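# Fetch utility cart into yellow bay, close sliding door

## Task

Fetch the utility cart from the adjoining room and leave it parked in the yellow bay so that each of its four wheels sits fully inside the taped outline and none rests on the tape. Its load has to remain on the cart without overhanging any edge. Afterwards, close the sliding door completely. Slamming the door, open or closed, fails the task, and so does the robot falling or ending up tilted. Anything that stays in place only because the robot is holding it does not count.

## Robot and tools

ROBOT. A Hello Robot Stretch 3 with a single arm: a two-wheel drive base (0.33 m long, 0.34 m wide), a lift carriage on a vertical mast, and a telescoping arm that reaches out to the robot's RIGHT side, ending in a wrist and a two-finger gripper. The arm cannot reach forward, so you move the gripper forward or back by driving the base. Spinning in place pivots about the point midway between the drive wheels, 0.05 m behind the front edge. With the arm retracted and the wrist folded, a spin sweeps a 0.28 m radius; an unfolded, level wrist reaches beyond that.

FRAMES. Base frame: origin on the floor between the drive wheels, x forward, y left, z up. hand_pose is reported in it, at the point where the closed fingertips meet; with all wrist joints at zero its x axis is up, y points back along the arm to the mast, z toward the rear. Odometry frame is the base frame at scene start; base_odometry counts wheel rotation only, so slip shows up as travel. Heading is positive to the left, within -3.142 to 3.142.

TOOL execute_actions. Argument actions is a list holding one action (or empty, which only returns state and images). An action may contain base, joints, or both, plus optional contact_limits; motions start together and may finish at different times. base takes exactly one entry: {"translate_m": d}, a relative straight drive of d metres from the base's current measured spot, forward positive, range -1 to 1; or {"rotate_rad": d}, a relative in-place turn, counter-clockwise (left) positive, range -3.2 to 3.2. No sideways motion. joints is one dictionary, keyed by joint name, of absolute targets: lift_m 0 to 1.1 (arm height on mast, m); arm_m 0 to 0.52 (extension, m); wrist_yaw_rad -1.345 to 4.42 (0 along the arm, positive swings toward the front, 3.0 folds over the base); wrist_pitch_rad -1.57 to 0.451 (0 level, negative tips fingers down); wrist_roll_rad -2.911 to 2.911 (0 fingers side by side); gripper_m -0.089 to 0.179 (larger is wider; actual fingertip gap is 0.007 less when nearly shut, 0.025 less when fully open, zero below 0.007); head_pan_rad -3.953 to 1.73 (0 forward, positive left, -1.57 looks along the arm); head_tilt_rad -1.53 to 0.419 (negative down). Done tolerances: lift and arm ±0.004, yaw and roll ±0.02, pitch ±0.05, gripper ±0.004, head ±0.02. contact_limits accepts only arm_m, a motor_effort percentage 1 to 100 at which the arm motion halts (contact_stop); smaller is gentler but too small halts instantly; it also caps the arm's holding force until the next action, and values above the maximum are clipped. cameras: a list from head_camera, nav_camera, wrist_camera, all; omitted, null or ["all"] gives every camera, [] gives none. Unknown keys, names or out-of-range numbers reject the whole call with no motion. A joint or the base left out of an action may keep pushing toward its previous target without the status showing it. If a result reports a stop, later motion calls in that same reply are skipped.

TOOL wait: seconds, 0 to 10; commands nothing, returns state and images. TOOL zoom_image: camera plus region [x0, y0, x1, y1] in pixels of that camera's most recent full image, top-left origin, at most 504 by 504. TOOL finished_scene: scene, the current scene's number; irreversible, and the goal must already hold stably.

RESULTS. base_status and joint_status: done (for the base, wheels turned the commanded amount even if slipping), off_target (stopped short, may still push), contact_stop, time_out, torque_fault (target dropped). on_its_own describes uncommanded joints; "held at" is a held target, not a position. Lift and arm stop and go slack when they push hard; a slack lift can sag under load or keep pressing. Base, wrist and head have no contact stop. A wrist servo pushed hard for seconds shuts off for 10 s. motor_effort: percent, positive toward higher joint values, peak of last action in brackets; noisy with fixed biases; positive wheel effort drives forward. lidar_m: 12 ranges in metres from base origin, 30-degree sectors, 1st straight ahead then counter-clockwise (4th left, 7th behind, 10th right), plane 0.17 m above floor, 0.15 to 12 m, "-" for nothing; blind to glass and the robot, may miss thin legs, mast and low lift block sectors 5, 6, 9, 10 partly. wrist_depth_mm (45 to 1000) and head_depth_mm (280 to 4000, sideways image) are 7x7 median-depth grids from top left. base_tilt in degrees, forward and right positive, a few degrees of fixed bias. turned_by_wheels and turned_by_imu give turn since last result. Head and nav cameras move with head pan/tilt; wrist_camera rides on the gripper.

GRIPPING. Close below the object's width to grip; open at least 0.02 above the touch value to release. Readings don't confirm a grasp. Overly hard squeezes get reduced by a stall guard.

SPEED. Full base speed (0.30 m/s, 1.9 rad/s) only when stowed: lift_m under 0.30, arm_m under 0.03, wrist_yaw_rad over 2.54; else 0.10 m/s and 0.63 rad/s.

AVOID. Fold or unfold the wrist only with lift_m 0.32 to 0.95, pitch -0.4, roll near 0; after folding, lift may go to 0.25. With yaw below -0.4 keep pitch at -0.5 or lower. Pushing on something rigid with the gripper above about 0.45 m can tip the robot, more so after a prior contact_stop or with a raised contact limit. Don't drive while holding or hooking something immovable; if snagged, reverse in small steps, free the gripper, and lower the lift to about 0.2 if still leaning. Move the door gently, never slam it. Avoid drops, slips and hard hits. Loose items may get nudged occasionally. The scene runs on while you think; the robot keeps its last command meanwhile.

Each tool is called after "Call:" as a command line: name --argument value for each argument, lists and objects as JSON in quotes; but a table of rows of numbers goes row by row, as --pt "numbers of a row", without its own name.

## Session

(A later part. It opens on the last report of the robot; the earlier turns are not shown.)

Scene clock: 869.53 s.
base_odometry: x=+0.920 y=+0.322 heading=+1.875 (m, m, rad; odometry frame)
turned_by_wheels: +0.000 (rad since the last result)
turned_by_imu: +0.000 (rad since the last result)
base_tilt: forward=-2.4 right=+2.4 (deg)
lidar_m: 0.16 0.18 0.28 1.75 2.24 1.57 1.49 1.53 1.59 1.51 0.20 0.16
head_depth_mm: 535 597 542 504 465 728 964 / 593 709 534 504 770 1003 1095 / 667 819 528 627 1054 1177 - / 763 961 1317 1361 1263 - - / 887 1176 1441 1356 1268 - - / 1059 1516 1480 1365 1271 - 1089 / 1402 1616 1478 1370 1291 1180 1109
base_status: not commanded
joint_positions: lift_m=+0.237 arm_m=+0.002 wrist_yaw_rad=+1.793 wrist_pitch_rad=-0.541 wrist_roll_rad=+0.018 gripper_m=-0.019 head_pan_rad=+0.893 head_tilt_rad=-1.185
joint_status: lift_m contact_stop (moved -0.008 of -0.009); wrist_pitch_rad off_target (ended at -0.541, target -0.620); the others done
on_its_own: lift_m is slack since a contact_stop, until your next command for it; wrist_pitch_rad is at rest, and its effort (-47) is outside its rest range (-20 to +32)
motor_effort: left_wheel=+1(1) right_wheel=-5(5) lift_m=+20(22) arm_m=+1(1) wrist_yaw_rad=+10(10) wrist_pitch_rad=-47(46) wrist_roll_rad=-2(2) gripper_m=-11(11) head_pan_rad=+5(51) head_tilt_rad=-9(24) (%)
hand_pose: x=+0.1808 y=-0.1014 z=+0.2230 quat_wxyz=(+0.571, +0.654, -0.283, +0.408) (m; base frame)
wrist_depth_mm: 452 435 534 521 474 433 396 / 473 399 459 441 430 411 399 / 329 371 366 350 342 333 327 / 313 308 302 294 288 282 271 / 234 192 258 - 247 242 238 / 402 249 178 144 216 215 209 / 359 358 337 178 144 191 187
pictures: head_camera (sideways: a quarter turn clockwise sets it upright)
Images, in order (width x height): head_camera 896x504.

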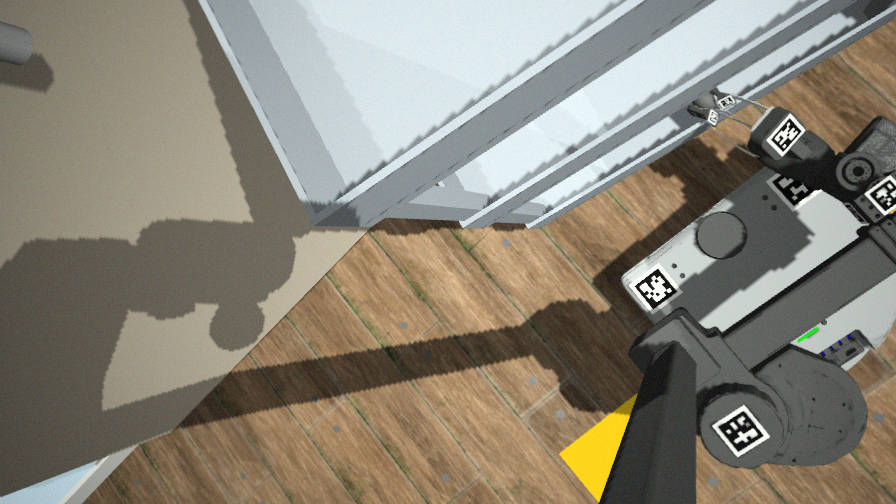

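Call:
execute_actions --actions '[{"base":{"translate_m":-0.12},"joints":{"head_pan_rad":0.0,"head_tilt_rad":-1.1,"lift_m":0.243,"wrist_pitch_rad":-0.57,"wrist_yaw_rad":1.8}}]'

Scene clock: 879.67 s.
base_odometry: x=+0.955 y=+0.207 heading=+1.875 (m, m, rad; odometry frame)
turned_by_wheels: +0.000 (rad since the last result)
turned_by_imu: +0.001 (rad since the last result)
base_tilt: forward=-2.4 right=+2.3 (deg)
lidar_m: 0.18 0.21 0.81 2.15 2.05 1.44 1.37 1.41 1.59 0.33 0.20 0.18
head_depth_mm: 458 441 424 447 487 965 1090 / 1923 646 575 527 496 1052 - / 1950 649 584 529 503 1161 - / 699 653 586 531 790 1174 - / 704 647 590 533 822 1194 - / 1974 619 581 534 924 1193 1122 / 1916 695 553 535 1303 1203 1108
base_status: done
joint_positions: lift_m=+0.243 arm_m=+0.002 wrist_yaw_rad=+1.797 wrist_pitch_rad=-0.527 wrist_roll_rad=+0.017 gripper_m=-0.019 head_pan_rad=+0.007 head_tilt_rad=-1.100
joint_status: all done
on_its_own: wrist_pitch_rad is at rest, and its effort (-25) is outside its rest range (-20 to +32)
motor_effort: left_wheel=+2(4) right_wheel=-5(22) lift_m=+28(32) arm_m=+0(1) wrist_yaw_rad=+4(17) wrist_pitch_rad=-25(46) wrist_roll_rad=-2(2) gripper_m=-11(16) head_pan_rad=-4(51) head_tilt_rad=+0(12) (%)
hand_pose: x=+0.1827 y=-0.0999 z=+0.2315 quat_wxyz=(+0.567, +0.652, -0.285, +0.414) (m; base frame)
wrist_depth_mm: 575 541 513 553 491 437 399 / 627 393 456 471 447 429 401 / 319 376 386 370 357 349 341 / 325 310 316 310 299 291 286 / 480 265 209 - 259 254 248 / 415 408 242 156 225 223 216 / 366 361 354 195 142 198 194
pictures: head_camera (sideways: a quarter turn clockwise sets it upright), nav_camera (sideways: a quarter turn counterclockwise sets it upright), wrist_camera
Images, in order (width x height): head_camera 896x504, nav_camera 672x504, wrist_camera 644x364.

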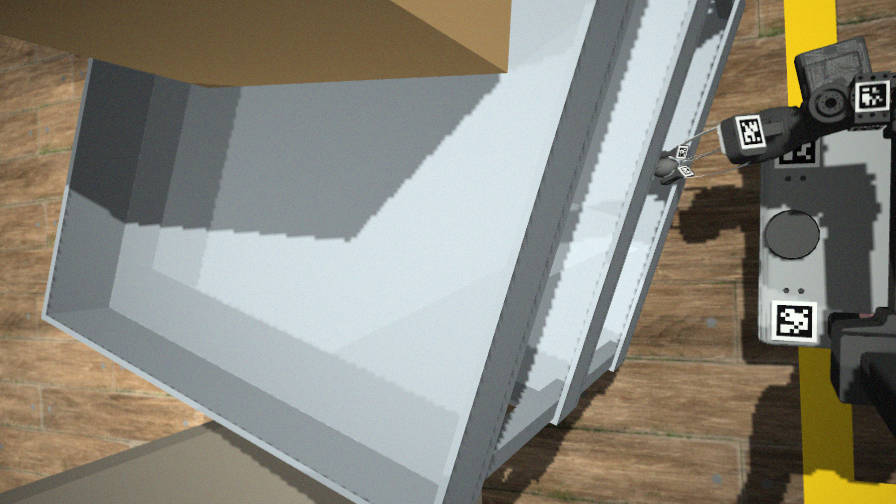

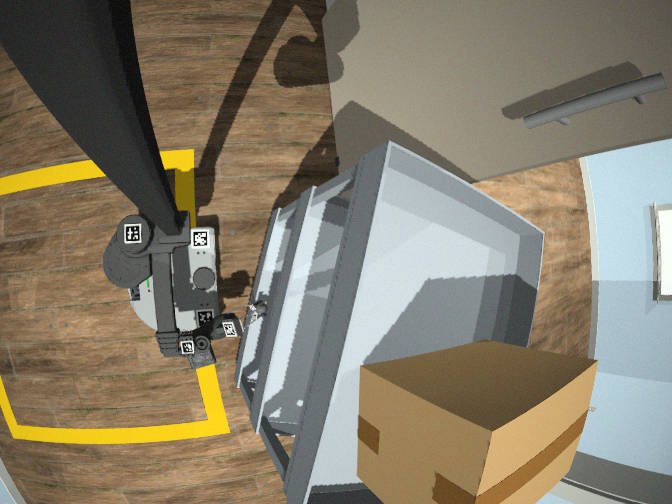

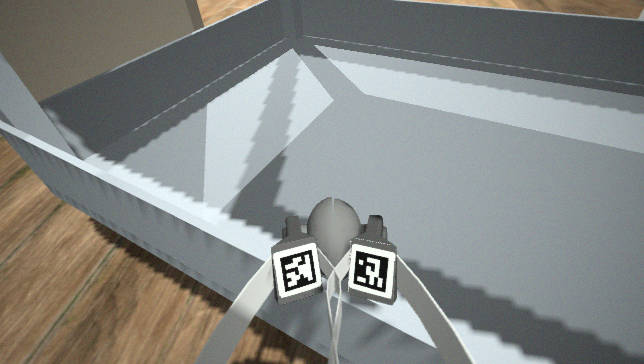

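Call:
execute_actions --actions '[{"base":{"translate_m":0.02},"joints":{"lift_m":0.32,"wrist_pitch_rad":-0.61}}]' --cameras '[]'

Call:
execute_actions --actions '[{"base":{"translate_m":-0.1},"joints":{"arm_m":0.2,"head_pan_rad":-0.7,"head_tilt_rad":-1.15}}]'

Scene clock: 889.77 s.
base_odometry: x=+0.949 y=+0.226 heading=+1.875 (m, m, rad; odometry frame)
turned_by_wheels: +0.000 (rad since the last result)
turned_by_imu: +0.001 (rad since the last result)
base_tilt: forward=-2.4 right=+2.4 (deg)
lidar_m: 0.16 0.19 0.78 2.08 2.08 1.47 1.39 1.42 1.60 0.30 0.18 0.16
head_depth_mm: 464 446 428 420 476 758 1096 / 1952 640 580 526 489 771 - / 1954 653 583 529 496 1146 - / 1973 655 586 530 504 1163 - / 1931 646 589 533 792 1188 - / 1995 622 584 535 803 1193 1120 / 1954 689 557 529 1289 1195 1107
base_status: done
joint_positions: lift_m=+0.319 arm_m=+0.002 wrist_yaw_rad=+1.798 wrist_pitch_rad=-0.622 wrist_roll_rad=+0.017 gripper_m=-0.019 head_pan_rad=+0.007 head_tilt_rad=-1.099
joint_status: all done
motor_effort: left_wheel=+2(5) right_wheel=-3(5) lift_m=+30(32) arm_m=+1(1) wrist_yaw_rad=+3(3) wrist_pitch_rad=+8(36) wrist_roll_rad=-2(2) gripper_m=-11(11) head_pan_rad=-4(4) head_tilt_rad=+0(0) (%)
hand_pose: x=+0.1678 y=-0.1032 z=+0.2892 quat_wxyz=(+0.587, +0.665, -0.254, +0.387) (m; base frame)
wrist_depth_mm: 585 555 550 570 506 890 847 / 669 604 492 512 490 458 419 / 349 406 433 426 422 407 397 / 345 384 375 370 361 355 344 / 526 332 328 - 317 309 305 / 464 458 284 278 282 277 272 / 418 413 397 241 255 252 247
pictures: none
No camera images: the call's "cameras" was empty. Leave "cameras" out to get every camera's image.

Scene clock: 892.47 s.
base_odometry: x=+0.979 y=+0.131 heading=+1.875 (m, m, rad; odometry frame)
turned_by_wheels: +0.000 (rad since the last result)
turned_by_imu: +0.001 (rad since the last result)
base_tilt: forward=-2.4 right=+2.4 (deg)
lidar_m: 0.26 0.30 0.92 2.25 1.93 1.36 1.29 1.33 1.60 1.52 0.29 0.25
head_depth_mm: 1408 553 546 1365 1282 1194 1085 / 452 579 566 852 1244 1190 - / 393 493 567 858 1231 1206 - / 359 443 550 839 1140 1197 - / 331 401 506 537 1036 1189 1102 / 311 372 552 528 827 1178 1106 / 313 514 575 527 809 1172 1112
base_status: done
joint_positions: lift_m=+0.319 arm_m=+0.200 wrist_yaw_rad=+1.799 wrist_pitch_rad=-0.622 wrist_roll_rad=+0.017 gripper_m=-0.019 head_pan_rad=-0.693 head_tilt_rad=-1.136
joint_status: all done
motor_effort: left_wheel=+2(2) right_wheel=-2(5) lift_m=+30(30) arm_m=+3(4) wrist_yaw_rad=+1(3) wrist_pitch_rad=+8(8) wrist_roll_rad=-2(1) gripper_m=-12(11) head_pan_rad=-4(46) head_tilt_rad=-8(17) (%)
hand_pose: x=+0.1678 y=-0.3010 z=+0.2892 quat_wxyz=(+0.587, +0.665, -0.254, +0.387) (m; base frame)
wrist_depth_mm: 694 611 660 595 524 76 577 / 497 541 528 504 474 85 654 / 457 448 449 429 393 99 620 / 588 354 373 367 130 519 527 / 523 513 302 - 149 474 467 / 466 454 452 254 206 427 421 / 416 412 406 396 246 385 383
pictures: head_camera (sideways: a quarter turn clockwise sets it upright), nav_camera (sideways: a quarter turn counterclockwise sets it upright), wrist_camera
Images, in order (width x height): head_camera 896x504, nav_camera 672x504, wrist_camera 644x364.

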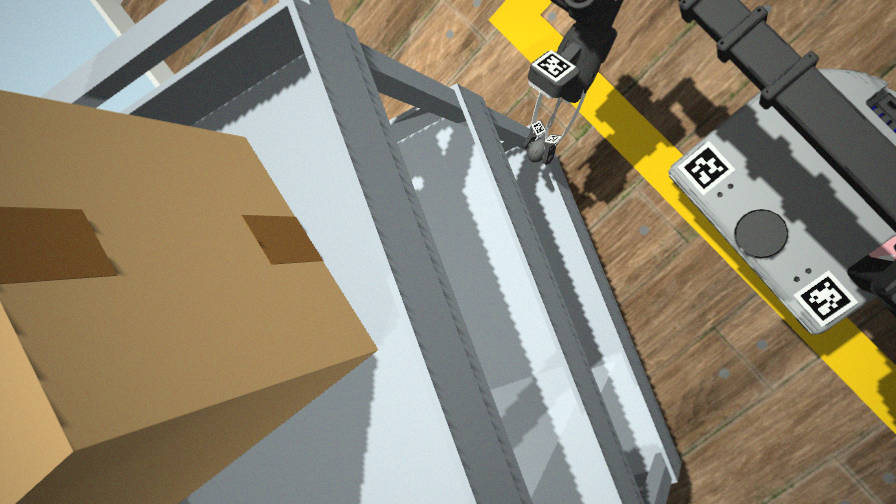

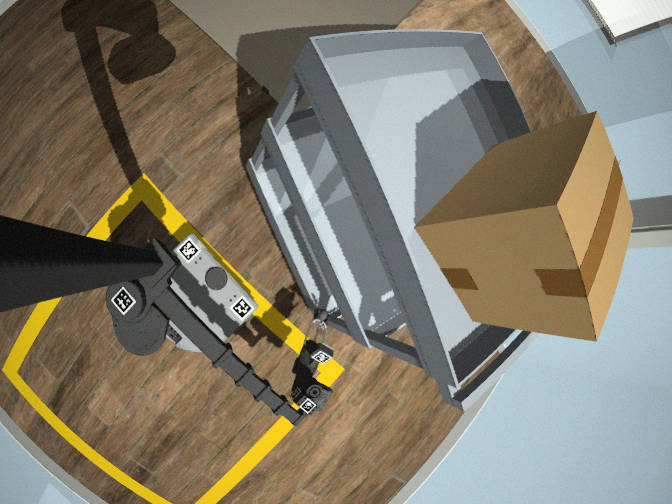

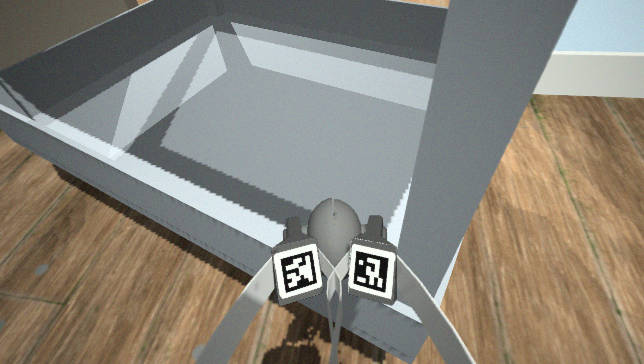

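Call:
execute_actions --actions '[{"base":{"translate_m":0.03},"joints":{"arm_m":0.155}}]' --cameras '["head_camera","wrist_camera"]'

Scene clock: 896.23 s.
base_odometry: x=+0.970 y=+0.159 heading=+1.875 (m, m, rad; odometry frame)
turned_by_wheels: +0.000 (rad since the last result)
turned_by_imu: +0.000 (rad since the last result)
base_tilt: forward=-2.4 right=+2.4 (deg)
lidar_m: 0.23 0.27 0.88 2.25 1.98 1.39 1.32 1.35 1.60 1.52 0.25 0.23
head_depth_mm: 1333 551 536 1329 1288 1183 1081 / 386 513 565 791 1230 1191 - / 349 439 553 835 1149 1210 - / 321 394 512 533 1060 1202 - / 305 357 456 528 827 1184 1100 / 299 344 552 525 807 1165 1106 / 315 524 576 527 794 1156 1119
base_status: done
joint_positions: lift_m=+0.319 arm_m=+0.155 wrist_yaw_rad=+1.799 wrist_pitch_rad=-0.622 wrist_roll_rad=+0.017 gripper_m=-0.019 head_pan_rad=-0.693 head_tilt_rad=-1.136
joint_status: all done
motor_effort: left_wheel=+2(5) right_wheel=-3(4) lift_m=+30(30) arm_m=-2(3) wrist_yaw_rad=+2(2) wrist_pitch_rad=+8(8) wrist_roll_rad=-2(2) gripper_m=-11(10) head_pan_rad=-3(4) head_tilt_rad=-8(8) (%)
hand_pose: x=+0.1678 y=-0.2565 z=+0.2892 quat_wxyz=(+0.587, +0.665, -0.254, +0.387) (m; base frame)
wrist_depth_mm: 675 578 629 576 524 475 555 / 472 522 538 502 494 457 602 / 447 456 441 426 418 402 589 / 569 387 377 371 358 343 96 / 529 497 325 - 318 304 86 / 470 458 430 240 281 164 95 / 421 408 403 382 211 142 122
pictures: head_camera (sideways: a quarter turn clockwise sets it upright), wrist_camera
Images, in order (width x height): head_camera 896x504, wrist_camera 644x364.

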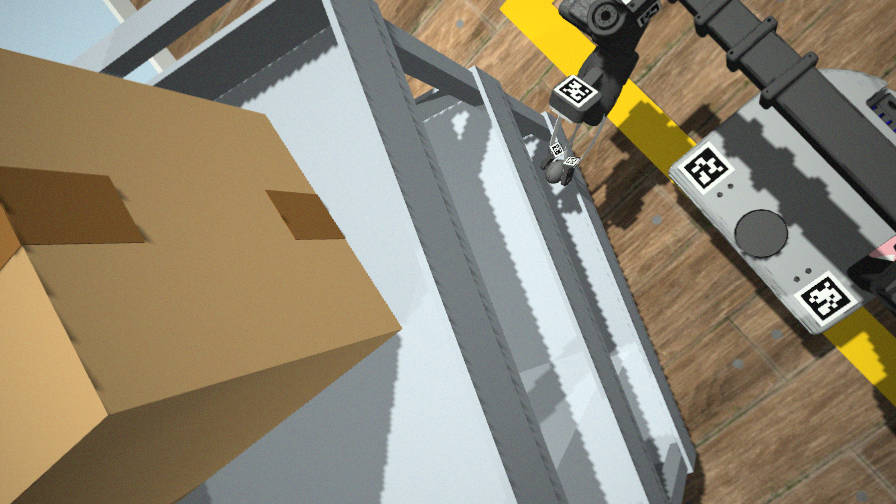

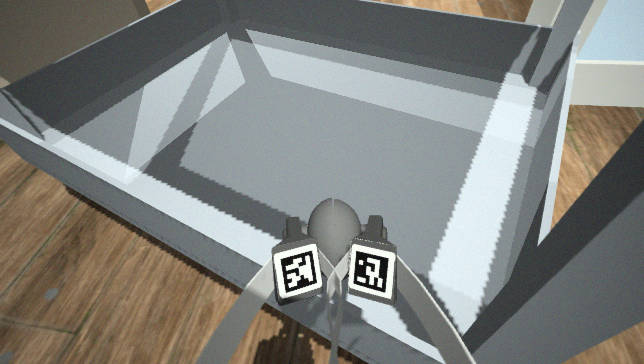

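Call:
execute_actions --actions '[{"joints":{"lift_m":0.245}}]' --cameras '["wrist_camera"]'

Call:
execute_actions --actions '[{"base":{"translate_m":-0.15},"joints":{"head_pan_rad":-0.4,"head_tilt_rad":-1.1}}]'

Scene clock: 900.60 s.
base_odometry: x=+0.970 y=+0.159 heading=+1.875 (m, m, rad; odometry frame)
turned_by_wheels: +0.000 (rad since the last result)
turned_by_imu: -0.005 (rad since the last result)
base_tilt: forward=-2.4 right=+2.4 (deg)
lidar_m: 0.23 0.27 0.87 2.25 1.99 1.39 1.32 1.35 1.61 1.52 0.26 0.23
head_depth_mm: 1343 554 533 1359 1278 1187 1088 / 398 545 565 806 1258 1190 - / 360 454 554 838 1191 1206 - / 328 405 526 540 1112 1193 - / 309 366 462 529 834 1190 1106 / 300 351 553 523 811 1168 1111 / 313 501 576 526 792 1155 1109
base_status: not commanded
joint_positions: lift_m=+0.265 arm_m=+0.155 wrist_yaw_rad=+1.800 wrist_pitch_rad=-0.581 wrist_roll_rad=+0.017 gripper_m=-0.019 head_pan_rad=-0.693 head_tilt_rad=-1.136
joint_status: lift_m contact_stop (moved -0.055 of -0.074)
on_its_own: lift_m is slack since a contact_stop, until your next command for it (your +0.245 is given up)
motor_effort: left_wheel=+0(3) right_wheel=+1(21) lift_m=+21(28) arm_m=-3(3) wrist_yaw_rad=+0(5) wrist_pitch_rad=-17(23) wrist_roll_rad=-2(1) gripper_m=-10(11) head_pan_rad=-6(2) head_tilt_rad=-8(8) (%)
hand_pose: x=+0.1743 y=-0.2547 z=+0.2424 quat_wxyz=(+0.578, +0.660, -0.267, +0.399) (m; base frame)
wrist_depth_mm: 625 531 606 547 499 452 522 / 449 487 463 449 435 424 581 / 387 391 385 365 361 353 260 / 525 270 322 314 305 299 94 / 486 448 224 - 265 257 89 / 422 414 397 202 235 222 99 / 375 371 365 346 183 142 128
pictures: wrist_camera
Images, in order (width x height): wrist_camera 644x364.

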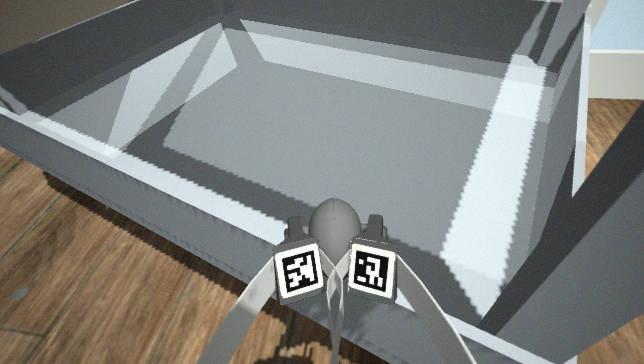

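not run: a stop came earlier in this reply.

Landed on the lip; raise, go forward a bit, lower again.

Call:
execute_actions --actions '[{"base":{"translate_m":0.04},"joints":{"lift_m":0.29,"wrist_pitch_rad":-0.62,"arm_m":0.145}}]' --cameras '[]'

Call:
execute_actions --actions '[{"joints":{"lift_m":0.248}}]' --cameras '["wrist_camera"]'

Scene clock: 903.93 s.
base_odometry: x=+0.958 y=+0.198 heading=+1.875 (m, m, rad; odometry frame)
turned_by_wheels: +0.000 (rad since the last result)
turned_by_imu: +0.000 (rad since the last result)
base_tilt: forward=-2.4 right=+2.4 (deg)
lidar_m: 0.19 0.23 0.82 2.15 2.05 1.44 1.36 1.39 1.60 0.37 0.22 0.19
head_depth_mm: 378 548 553 671 1291 1183 1089 / 335 433 552 535 1066 1187 - / 306 381 511 526 1059 1207 - / 298 341 442 521 822 1190 - / 294 312 400 516 798 1165 1111 / 296 342 551 524 713 1152 1108 / 314 512 574 526 497 963 1111
base_status: done
joint_positions: lift_m=+0.289 arm_m=+0.145 wrist_yaw_rad=+1.798 wrist_pitch_rad=-0.632 wrist_roll_rad=+0.016 gripper_m=-0.019 head_pan_rad=-0.693 head_tilt_rad=-1.136
joint_status: all done
motor_effort: left_wheel=+1(4) right_wheel=-2(4) lift_m=+30(30) arm_m=-3(4) wrist_yaw_rad=+2(11) wrist_pitch_rad=+7(17) wrist_roll_rad=-1(2) gripper_m=-11(11) head_pan_rad=-3(4) head_tilt_rad=-8(8) (%)
hand_pose: x=+0.1663 y=-0.2470 z=+0.2574 quat_wxyz=(+0.589, +0.666, -0.251, +0.384) (m; base frame)
wrist_depth_mm: 584 522 572 531 478 424 412 / 438 477 460 452 435 415 397 / 407 397 382 376 365 357 355 / 346 341 330 324 317 310 294 / 489 292 292 - 283 272 244 / 436 422 240 244 248 243 204 / 393 380 371 203 225 223 101
pictures: none
No camera images: the call's "cameras" was empty. Leave "cameras" out to get every camera's image.

Scene clock: 905.13 s.
base_odometry: x=+0.958 y=+0.198 heading=+1.875 (m, m, rad; odometry frame)
turned_by_wheels: +0.000 (rad since the last result)
turned_by_imu: +0.000 (rad since the last result)
base_tilt: forward=-2.4 right=+2.4 (deg)
lidar_m: 0.19 0.23 0.82 2.15 2.05 1.43 1.36 1.39 1.61 0.36 0.22 0.19
head_depth_mm: 379 548 554 672 1279 1178 1089 / 335 432 552 538 1061 1188 - / 306 382 512 527 1084 1212 - / 298 340 442 520 819 1197 - / 294 311 399 517 794 1173 1107 / 296 342 551 525 712 1153 1113 / 313 511 575 526 496 960 1107
base_status: not commanded
joint_positions: lift_m=+0.249 arm_m=+0.145 wrist_yaw_rad=+1.798 wrist_pitch_rad=-0.624 wrist_roll_rad=+0.016 gripper_m=-0.019 head_pan_rad=-0.693 head_tilt_rad=-1.136
joint_status: all done
motor_effort: left_wheel=+1(1) right_wheel=-2(2) lift_m=+10(27) arm_m=-3(3) wrist_yaw_rad=+2(2) wrist_pitch_rad=+3(8) wrist_roll_rad=-1(1) gripper_m=-11(11) head_pan_rad=-3(3) head_tilt_rad=-8(8) (%)
hand_pose: x=+0.1676 y=-0.2467 z=+0.2181 quat_wxyz=(+0.587, +0.665, -0.253, +0.386) (m; base frame)
wrist_depth_mm: 417 486 483 470 444 415 365 / 409 407 395 381 368 357 308 / 348 337 327 318 313 300 246 / 261 284 280 275 267 261 213 / 442 222 244 - 236 232 185 / 390 375 202 204 209 206 166 / 350 347 333 163 182 188 104
pictures: wrist_camera
Images, in order (width x height): wrist_camera 644x364.

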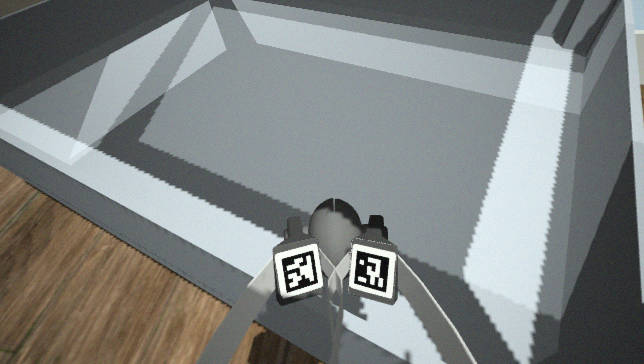

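Call:
execute_actions --actions '[{"base":{"translate_m":-0.15},"joints":{"head_pan_rad":-0.3,"head_tilt_rad":-1.1}}]'

Scene clock: 908.90 s.
base_odometry: x=+1.003 y=+0.055 heading=+1.875 (m, m, rad; odometry frame)
turned_by_wheels: +0.000 (rad since the last result)
turned_by_imu: +0.001 (rad since the last result)
base_tilt: forward=-2.4 right=+2.3 (deg)
lidar_m: 0.25 0.32 1.02 2.24 1.82 1.28 1.21 1.24 1.61 1.52 0.26 0.24
head_depth_mm: 312 354 463 526 825 1177 1112 / 308 349 453 527 821 1173 1113 / 327 370 468 536 840 1198 - / 681 643 587 538 841 1191 - / 705 656 588 548 1046 1191 1123 / 706 659 592 550 1063 1191 1105 / 710 661 591 560 1269 1192 1117
base_status: done
joint_positions: lift_m=+0.248 arm_m=+0.145 wrist_yaw_rad=+1.793 wrist_pitch_rad=-0.550 wrist_roll_rad=+0.017 gripper_m=-0.019 head_pan_rad=-0.307 head_tilt_rad=-1.100
joint_status: all done
on_its_own: wrist_pitch_rad is at rest, and its effort (-41) is outside its rest range (-20 to +32)
motor_effort: left_wheel=+1(5) right_wheel=-3(30) lift_m=+15(15) arm_m=-1(3) wrist_yaw_rad=+10(24) wrist_pitch_rad=-41(50) wrist_roll_rad=-2(2) gripper_m=-12(16) head_pan_rad=+5(36) head_tilt_rad=+0(9) (%)
hand_pose: x=+0.1794 y=-0.2451 z=+0.2325 quat_wxyz=(+0.573, +0.655, -0.280, +0.406) (m; base frame)
wrist_depth_mm: 731 519 582 566 512 437 384 / 440 485 470 454 438 418 379 / 421 387 376 365 353 341 325 / 554 301 311 305 300 295 239 / 480 453 222 - 261 253 82 / 418 414 387 162 225 224 72 / 367 362 356 211 144 127 79
pictures: head_camera (sideways: a quarter turn clockwise sets it upright), nav_camera (sideways: a quarter turn counterclockwise sets it upright), wrist_camera
Images, in order (width x height): head_camera 896x504, nav_camera 672x504, wrist_camera 644x364.

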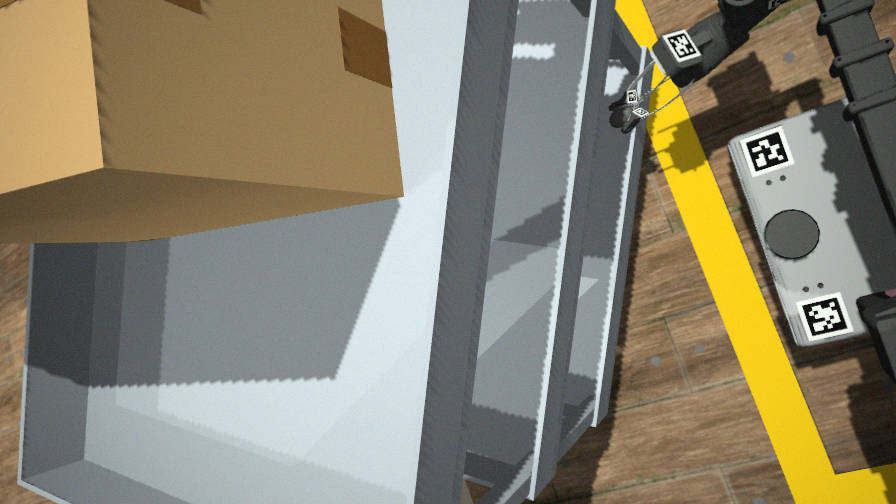

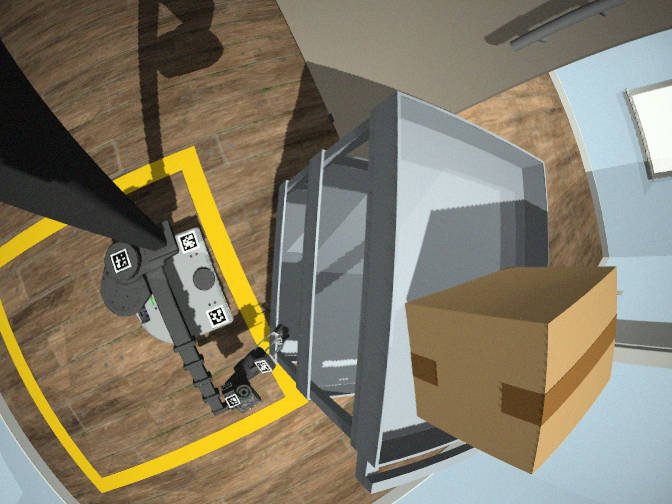

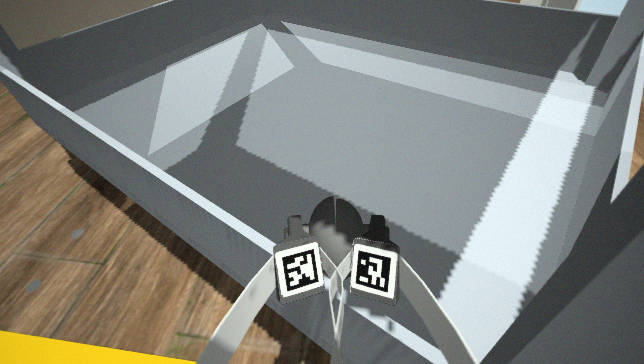

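Call:
execute_actions --actions '[{"base":{"translate_m":-0.1},"joints":{"arm_m":0.08,"wrist_pitch_rad":-0.57,"wrist_yaw_rad":1.8}}]'

Scene clock: 914.50 s.
base_odometry: x=+1.033 y=-0.041 heading=+1.876 (m, m, rad; odometry frame)
turned_by_wheels: +0.000 (rad since the last result)
turned_by_imu: +0.001 (rad since the last result)
base_tilt: forward=-2.4 right=+2.4 (deg)
lidar_m: 0.26 0.39 1.16 2.24 1.67 1.17 1.11 1.14 1.49 1.53 0.24 0.24
head_depth_mm: 311 350 447 527 718 1199 - / 313 355 454 528 806 1146 1121 / 315 359 463 535 831 1193 - / 702 643 577 545 1042 1198 - / 718 656 588 555 1143 1192 1126 / 726 660 590 858 1257 1197 1101 / 685 663 593 857 1298 1194 1103
base_status: done
joint_positions: lift_m=+0.248 arm_m=+0.080 wrist_yaw_rad=+1.748 wrist_pitch_rad=-0.537 wrist_roll_rad=+0.011 gripper_m=-0.019 head_pan_rad=-0.307 head_tilt_rad=-1.100
joint_status: wrist_yaw_rad off_target (ended at +1.748, target +1.800); the others done
on_its_own: wrist_yaw_rad is held at +1.752, not at your +1.800, by its stall guard, which is not easing now
motor_effort: left_wheel=+2(5) right_wheel=-10(22) lift_m=+15(15) arm_m=-3(9) wrist_yaw_rad=+4(64) wrist_pitch_rad=-19(40) wrist_roll_rad=+0(2) gripper_m=-12(19) head_pan_rad=+4(4) head_tilt_rad=+0(0) (%)
hand_pose: x=+0.1832 y=-0.1887 z=+0.2352 quat_wxyz=(+0.580, +0.645, -0.296, +0.399) (m; base frame)
wrist_depth_mm: 793 512 568 614 528 448 404 / 857 477 481 463 449 428 389 / 678 410 383 370 359 359 345 / 556 527 306 311 307 298 290 / 481 468 278 281 261 256 252 / 417 409 399 167 229 225 81 / 367 362 358 221 200 202 64
pictures: head_camera (sideways: a quarter turn clockwise sets it upright), nav_camera (sideways: a quarter turn counterclockwise sets it upright), wrist_camera
Images, in order (width x height): head_camera 896x504, nav_camera 672x504, wrist_camera 644x364.

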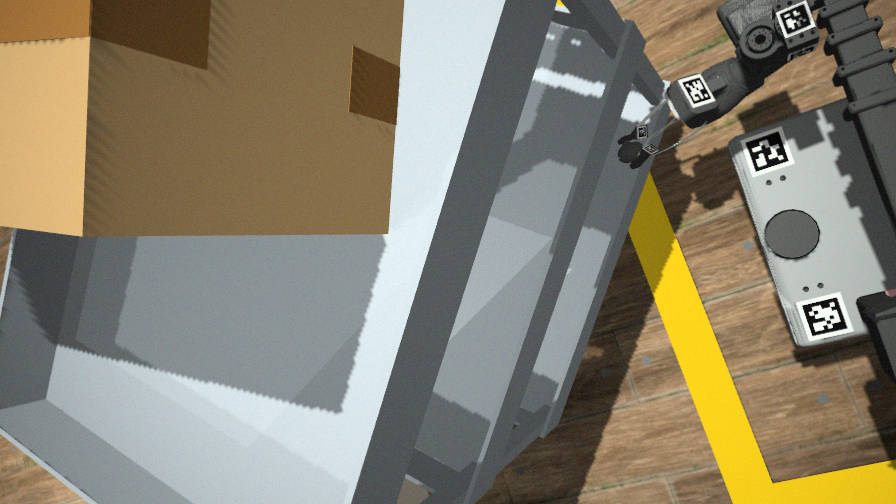

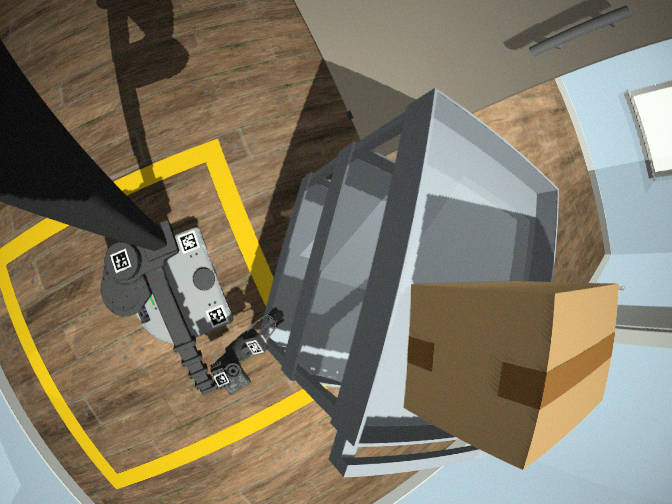

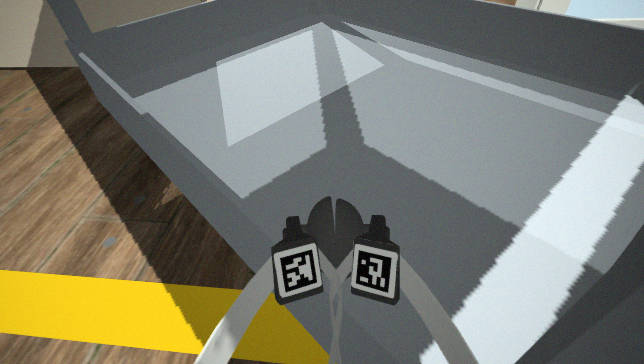

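Call:
execute_actions --actions '[{"base":{"translate_m":-0.12},"joints":{"arm_m":0.03,"wrist_pitch_rad":-0.56,"wrist_yaw_rad":1.75}}]'

Scene clock: 920.53 s.
base_odometry: x=+1.069 y=-0.155 heading=+1.876 (m, m, rad; odometry frame)
turned_by_wheels: +0.000 (rad since the last result)
turned_by_imu: +0.001 (rad since the last result)
base_tilt: forward=-2.3 right=+2.4 (deg)
lidar_m: 0.36 0.54 1.31 2.23 1.49 1.04 0.99 1.02 1.33 1.54 0.33 0.33
head_depth_mm: 396 483 569 572 1271 1188 1086 / 400 488 574 859 1141 1197 - / 405 496 566 874 1166 1182 - / 410 503 573 901 1246 1189 - / 733 654 589 916 1272 1190 1129 / 747 661 609 932 1296 1196 1103 / 727 662 906 1105 1297 1202 1114
base_status: done
joint_positions: lift_m=+0.248 arm_m=+0.030 wrist_yaw_rad=+1.748 wrist_pitch_rad=-0.573 wrist_roll_rad=+0.010 gripper_m=-0.019 head_pan_rad=-0.307 head_tilt_rad=-1.099
joint_status: all done
motor_effort: left_wheel=+1(5) right_wheel=+0(13) lift_m=+15(15) arm_m=-3(6) wrist_yaw_rad=+2(40) wrist_pitch_rad=+8(37) wrist_roll_rad=+1(1) gripper_m=-11(16) head_pan_rad=+4(4) head_tilt_rad=-1(1) (%)
hand_pose: x=+0.1777 y=-0.1397 z=+0.2279 quat_wxyz=(+0.587, +0.650, -0.285, +0.389) (m; base frame)
wrist_depth_mm: 972 899 528 544 519 502 458 / 797 783 418 328 405 399 146 / 641 629 597 322 253 330 158 / 540 528 509 489 260 205 181 / 463 452 444 - 409 219 401 / 405 396 397 372 378 358 368 / 359 359 350 343 339 332 328
pictures: head_camera (sideways: a quarter turn clockwise sets it upright), nav_camera (sideways: a quarter turn counterclockwise sets it upright), wrist_camera
Images, in order (width x height): head_camera 896x504, nav_camera 672x504, wrist_camera 644x364.

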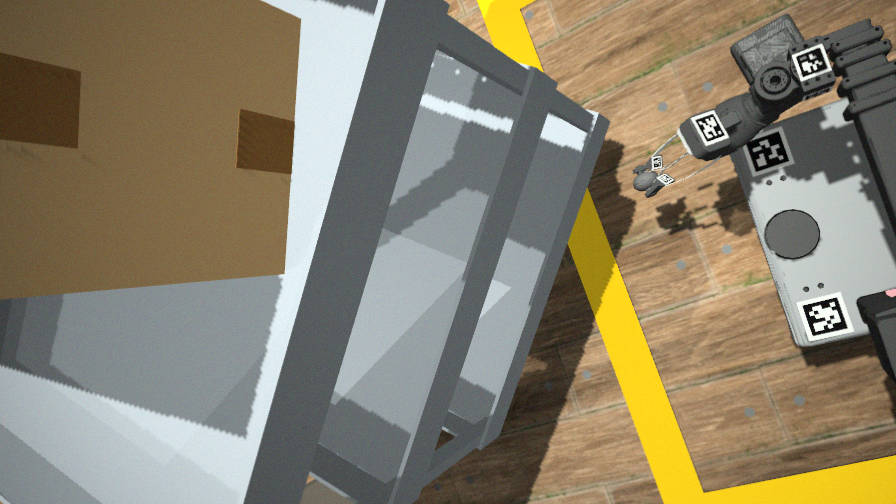

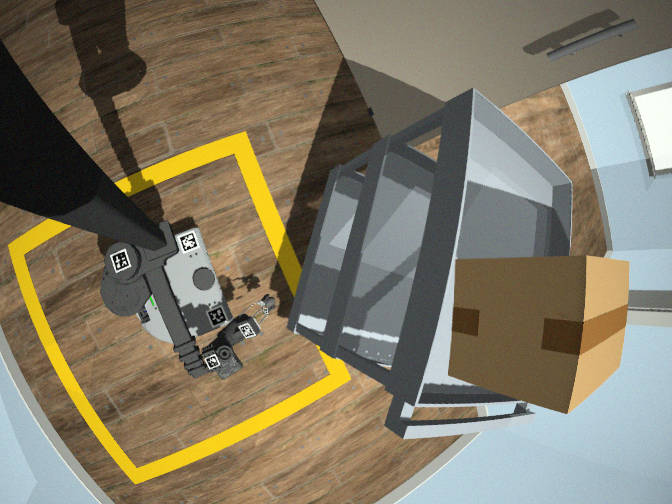

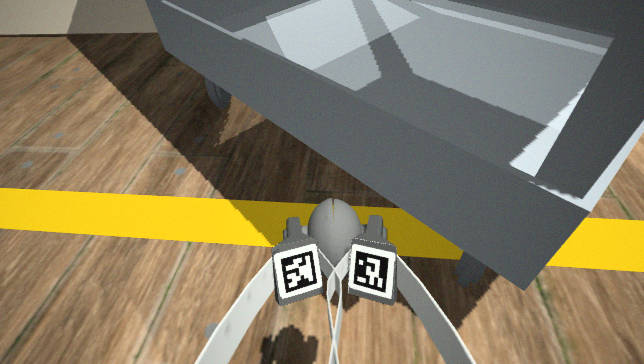

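Call:
execute_actions --actions '[{"joints":{"lift_m":0.33,"arm_m":0.2,"wrist_yaw_rad":1.8,"wrist_pitch_rad":-0.62}}]' --cameras '[]'

Call:
execute_actions --actions '[{"base":{"translate_m":0.14},"joints":{"head_pan_rad":-0.6,"head_tilt_rad":-1.1}}]' --cameras '["head_camera","wrist_camera"]'

Scene clock: 938.40 s.
base_odometry: x=+1.069 y=-0.155 heading=+1.876 (m, m, rad; odometry frame)
turned_by_wheels: +0.000 (rad since the last result)
turned_by_imu: +0.001 (rad since the last result)
base_tilt: forward=-2.4 right=+2.4 (deg)
lidar_m: 0.36 0.55 1.32 2.23 1.49 1.05 0.99 1.01 1.34 1.54 0.33 0.33
head_depth_mm: 395 480 571 573 1278 1163 1114 / 400 488 574 861 1138 1178 1100 / 405 495 566 874 1161 1196 - / 410 503 574 897 1241 1187 - / 732 653 590 917 1280 1184 1120 / 747 659 608 936 1297 1200 1107 / 728 664 907 1104 1301 1197 1109
base_status: not commanded
joint_positions: lift_m=+0.329 arm_m=+0.200 wrist_yaw_rad=+1.799 wrist_pitch_rad=-0.632 wrist_roll_rad=+0.010 gripper_m=-0.019 head_pan_rad=-0.307 head_tilt_rad=-1.099
joint_status: all done
motor_effort: left_wheel=+1(1) right_wheel=-2(1) lift_m=+30(33) arm_m=+4(3) wrist_yaw_rad=+2(2) wrist_pitch_rad=+8(8) wrist_roll_rad=+1(1) gripper_m=-11(11) head_pan_rad=+4(4) head_tilt_rad=+0(0) (%)
hand_pose: x=+0.1662 y=-0.3013 z=+0.2974 quat_wxyz=(+0.589, +0.665, -0.249, +0.386) (m; base frame)
wrist_depth_mm: - 624 631 164 582 511 807 / 857 590 524 183 508 467 712 / 718 695 442 214 430 590 613 / 609 598 410 277 365 546 538 / 530 529 516 - 490 490 477 / 472 460 461 433 439 433 427 / 425 416 410 409 400 393 388
pictures: none
No camera images: the call's "cameras" was empty. Leave "cameras" out to get every camera's image.

Scene clock: 940.87 s.
base_odometry: x=+1.027 y=-0.022 heading=+1.876 (m, m, rad; odometry frame)
turned_by_wheels: +0.000 (rad since the last result)
turned_by_imu: +0.000 (rad since the last result)
base_tilt: forward=-2.4 right=+2.3 (deg)
lidar_m: 0.24 0.36 1.13 2.24 1.70 1.19 1.13 1.16 1.52 0.28 0.22 0.22
head_depth_mm: 316 370 536 526 664 1178 1066 / 314 360 471 528 809 1181 - / 310 351 455 530 817 1195 - / 311 342 440 527 832 1187 - / 313 334 426 511 834 1191 1112 / 320 360 588 535 836 1194 1106 / 705 662 594 536 848 1199 1107
base_status: done
joint_positions: lift_m=+0.329 arm_m=+0.200 wrist_yaw_rad=+1.798 wrist_pitch_rad=-0.637 wrist_roll_rad=+0.010 gripper_m=-0.019 head_pan_rad=-0.593 head_tilt_rad=-1.099
joint_status: all done
motor_effort: left_wheel=+1(5) right_wheel=-2(10) lift_m=+29(30) arm_m=+1(4) wrist_yaw_rad=+3(18) wrist_pitch_rad=+10(34) wrist_roll_rad=+0(1) gripper_m=-11(12) head_pan_rad=-3(33) head_tilt_rad=+0(0) (%)
hand_pose: x=+0.1655 y=-0.3019 z=+0.2965 quat_wxyz=(+0.590, +0.665, -0.247, +0.384) (m; base frame)
wrist_depth_mm: 849 584 622 607 517 742 716 / 526 551 533 513 482 423 366 / 483 456 448 431 422 415 579 / - 377 381 377 365 363 533 / - 86 337 - 326 471 482 / - 62 300 284 285 433 421 / - 70 135 267 390 393 392
pictures: head_camera (sideways: a quarter turn clockwise sets it upright), wrist_camera
Images, in order (width x height): head_camera 896x504, wrist_camera 644x364.

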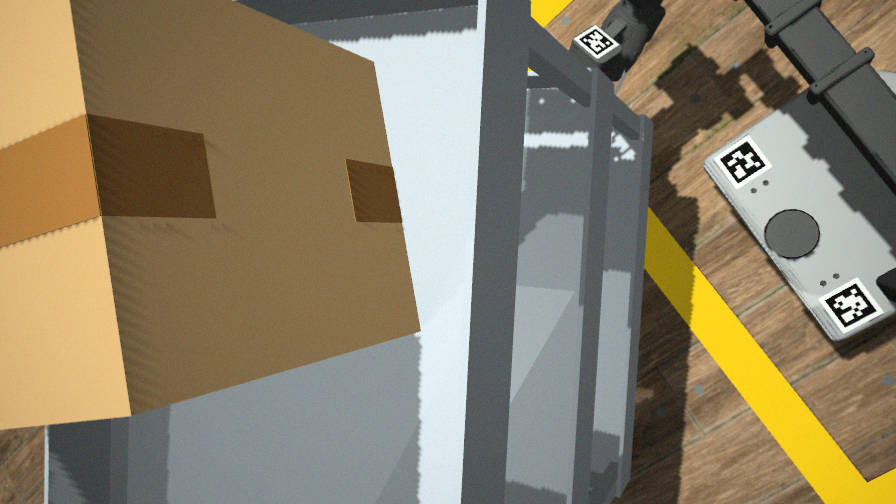

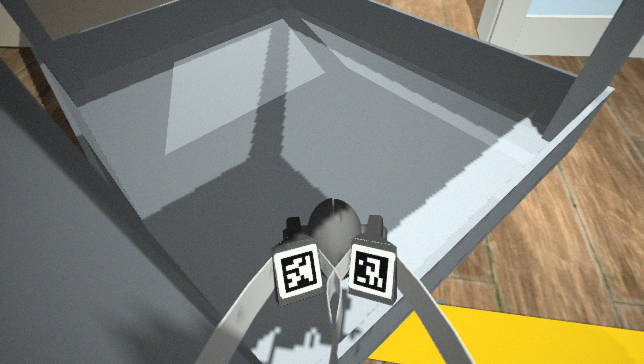

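Call:
execute_actions --actions '[{"joints":{"lift_m":0.25,"arm_m":0.21}}]' --cameras '["wrist_camera"]'

Call:
execute_actions --actions '[{"base":{"translate_m":-0.15},"joints":{"head_pan_rad":-0.4}}]'

Scene clock: 944.47 s.
base_odometry: x=+1.027 y=-0.022 heading=+1.876 (m, m, rad; odometry frame)
turned_by_wheels: +0.000 (rad since the last result)
turned_by_imu: +0.001 (rad since the last result)
base_tilt: forward=-2.4 right=+2.4 (deg)
lidar_m: 0.24 0.36 1.13 2.24 1.70 1.19 1.13 1.16 1.52 0.28 0.22 0.22
head_depth_mm: 316 371 535 526 1248 1175 1073 / 314 361 472 528 807 1182 - / 310 351 454 529 820 1198 - / 311 342 440 526 831 1188 - / 313 333 427 511 832 1195 1115 / 320 362 590 534 839 1193 1106 / 706 663 596 537 847 1190 1103
base_status: not commanded
joint_positions: lift_m=+0.251 arm_m=+0.210 wrist_yaw_rad=+1.808 wrist_pitch_rad=-0.590 wrist_roll_rad=+0.010 gripper_m=-0.019 head_pan_rad=-0.593 head_tilt_rad=-1.099
joint_status: all done
motor_effort: left_wheel=+2(2) right_wheel=-4(4) lift_m=+9(28) arm_m=+4(5) wrist_yaw_rad=-10(11) wrist_pitch_rad=-17(18) wrist_roll_rad=+0(1) gripper_m=-12(12) head_pan_rad=-3(4) head_tilt_rad=+0(0) (%)
hand_pose: x=+0.1725 y=-0.3079 z=+0.2267 quat_wxyz=(+0.579, +0.661, -0.259, +0.401) (m; base frame)
wrist_depth_mm: 488 531 548 526 459 381 333 / 436 437 429 419 401 376 333 / 363 363 349 344 332 322 510 / 230 304 297 296 284 252 461 / - 255 258 - 211 400 411 / - 79 230 216 237 371 364 / - 74 200 159 330 331 327
pictures: wrist_camera
Images, in order (width x height): wrist_camera 644x364.

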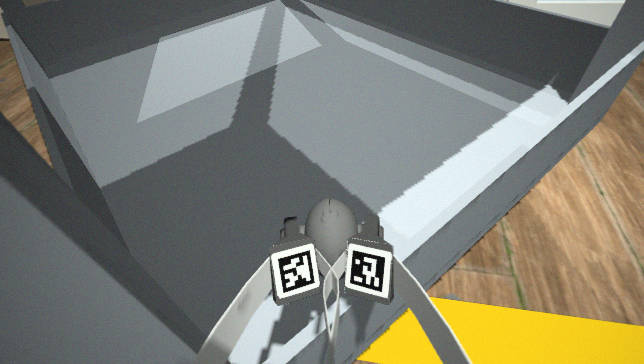

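Scene clock: 947.13 s.
base_odometry: x=+1.073 y=-0.165 heading=+1.876 (m, m, rad; odometry frame)
turned_by_wheels: +0.000 (rad since the last result)
turned_by_imu: +0.001 (rad since the last result)
base_tilt: forward=-2.4 right=+2.4 (deg)
lidar_m: 0.35 0.55 1.33 2.23 1.48 1.04 0.98 1.01 1.32 1.54 0.31 0.31
head_depth_mm: 386 486 573 585 1273 1166 1092 / 388 474 565 603 1238 1175 - / 390 478 568 862 1151 1200 - / 392 482 555 875 1185 1193 - / 394 500 561 901 1252 1190 1123 / 735 661 596 919 1270 1198 1108 / 752 664 611 934 1298 1204 1109
base_status: done
joint_positions: lift_m=+0.250 arm_m=+0.210 wrist_yaw_rad=+1.801 wrist_pitch_rad=-0.632 wrist_roll_rad=+0.012 gripper_m=-0.019 head_pan_rad=-0.407 head_tilt_rad=-1.099
joint_status: all done
motor_effort: left_wheel=+1(7) right_wheel=-1(31) lift_m=+13(13) arm_m=+3(5) wrist_yaw_rad=-1(19) wrist_pitch_rad=+7(63) wrist_roll_rad=+0(1) gripper_m=-10(13) head_pan_rad=+3(25) head_tilt_rad=+0(0) (%)
hand_pose: x=+0.1661 y=-0.3109 z=+0.2184 quat_wxyz=(+0.589, +0.665, -0.249, +0.386) (m; base frame)
wrist_depth_mm: 896 501 143 462 443 414 659 / 718 636 163 376 279 335 587 / 583 565 197 228 279 505 504 / 494 494 261 237 446 447 440 / 437 431 410 - 404 397 390 / 391 384 375 352 363 357 353 / 346 343 338 334 328 325 320
pictures: head_camera (sideways: a quarter turn clockwise sets it upright), nav_camera (sideways: a quarter turn counterclockwise sets it upright), wrist_camera
Images, in order (width x height): head_camera 896x504, nav_camera 672x504, wrist_camera 644x364.

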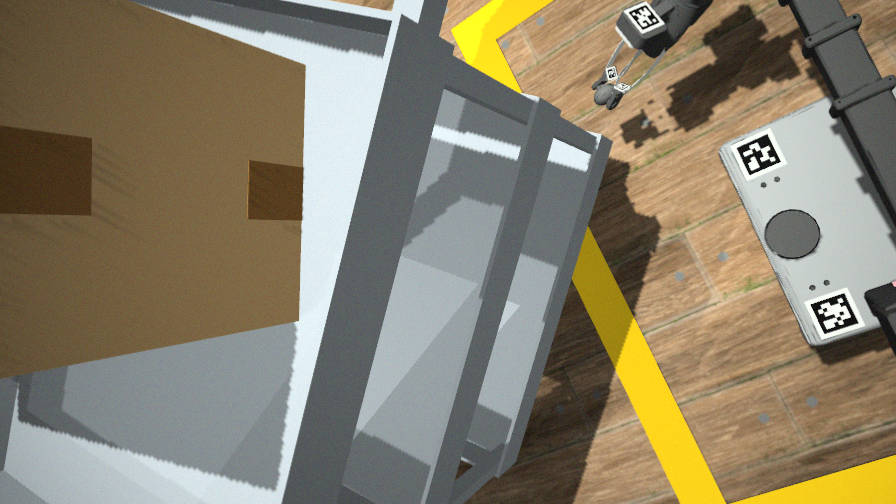

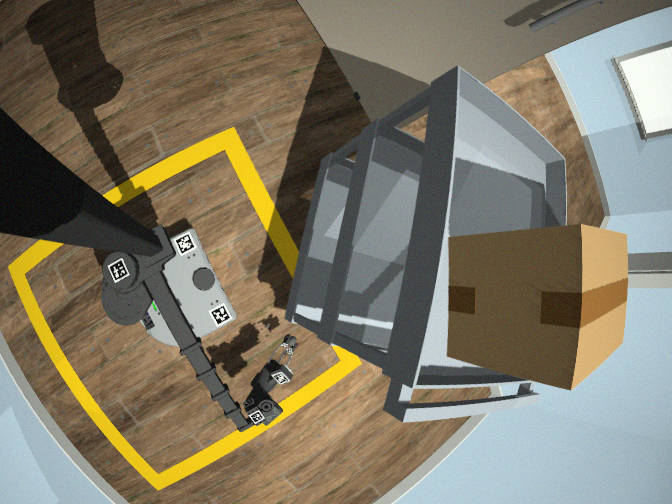

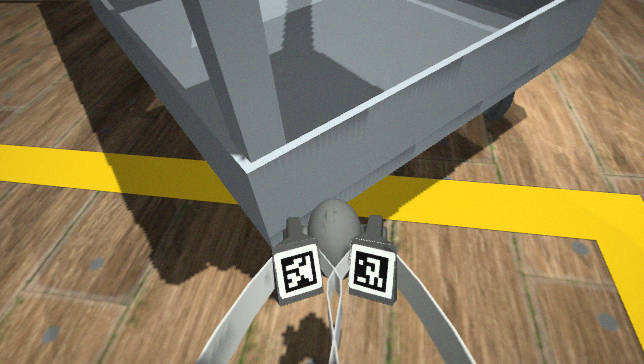

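Call:
execute_actions --actions '[{"joints":{"head_pan_rad":0.45,"head_tilt_rad":-0.95,"lift_m":0.3}}]' --cameras '["head_camera"]'

Scene clock: 952.10 s.
base_odometry: x=+1.073 y=-0.165 heading=+1.876 (m, m, rad; odometry frame)
turned_by_wheels: +0.000 (rad since the last result)
turned_by_imu: +0.000 (rad since the last result)
base_tilt: forward=-2.4 right=+2.4 (deg)
lidar_m: 0.35 0.55 1.33 2.23 1.48 1.04 0.98 1.00 1.32 1.54 0.31 0.31
head_depth_mm: 2539 741 665 571 854 785 999 / 898 732 637 949 881 1122 1098 / 935 1052 842 978 1254 1218 1103 / 978 1154 1425 1549 1361 1220 1120 / 1023 1222 1514 1549 1373 1221 1121 / 1069 1303 1647 1551 1372 1227 1112 / 1126 1378 1694 1571 1376 1224 1109
base_status: not commanded
joint_positions: lift_m=+0.299 arm_m=+0.210 wrist_yaw_rad=+1.801 wrist_pitch_rad=-0.632 wrist_roll_rad=+0.012 gripper_m=-0.019 head_pan_rad=+0.443 head_tilt_rad=-0.952
joint_status: all done
motor_effort: left_wheel=+1(1) right_wheel=-1(1) lift_m=+30(30) arm_m=+4(3) wrist_yaw_rad=-1(1) wrist_pitch_rad=+8(8) wrist_roll_rad=+0(0) gripper_m=-10(10) head_pan_rad=+5(50) head_tilt_rad=+1(16) (%)
hand_pose: x=+0.1661 y=-0.3109 z=+0.2673 quat_wxyz=(+0.589, +0.665, -0.248, +0.386) (m; base frame)
wrist_depth_mm: - 616 143 571 530 467 776 / 797 541 163 459 449 388 656 / 661 635 197 391 320 554 572 / 571 550 297 265 346 509 501 / 497 491 471 - 458 460 444 / 437 430 428 406 408 403 399 / 402 394 382 381 372 368 359
pictures: head_camera (sideways: a quarter turn clockwise sets it upright)
Images, in order (width x height): head_camera 896x504.

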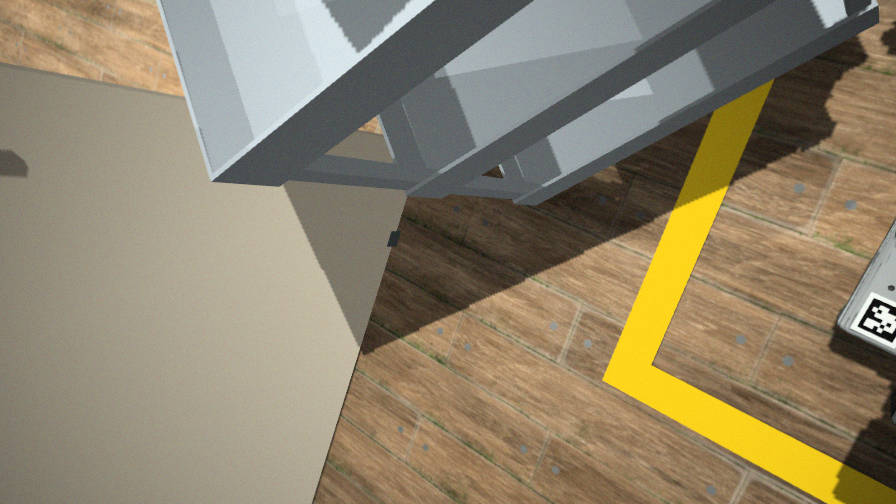

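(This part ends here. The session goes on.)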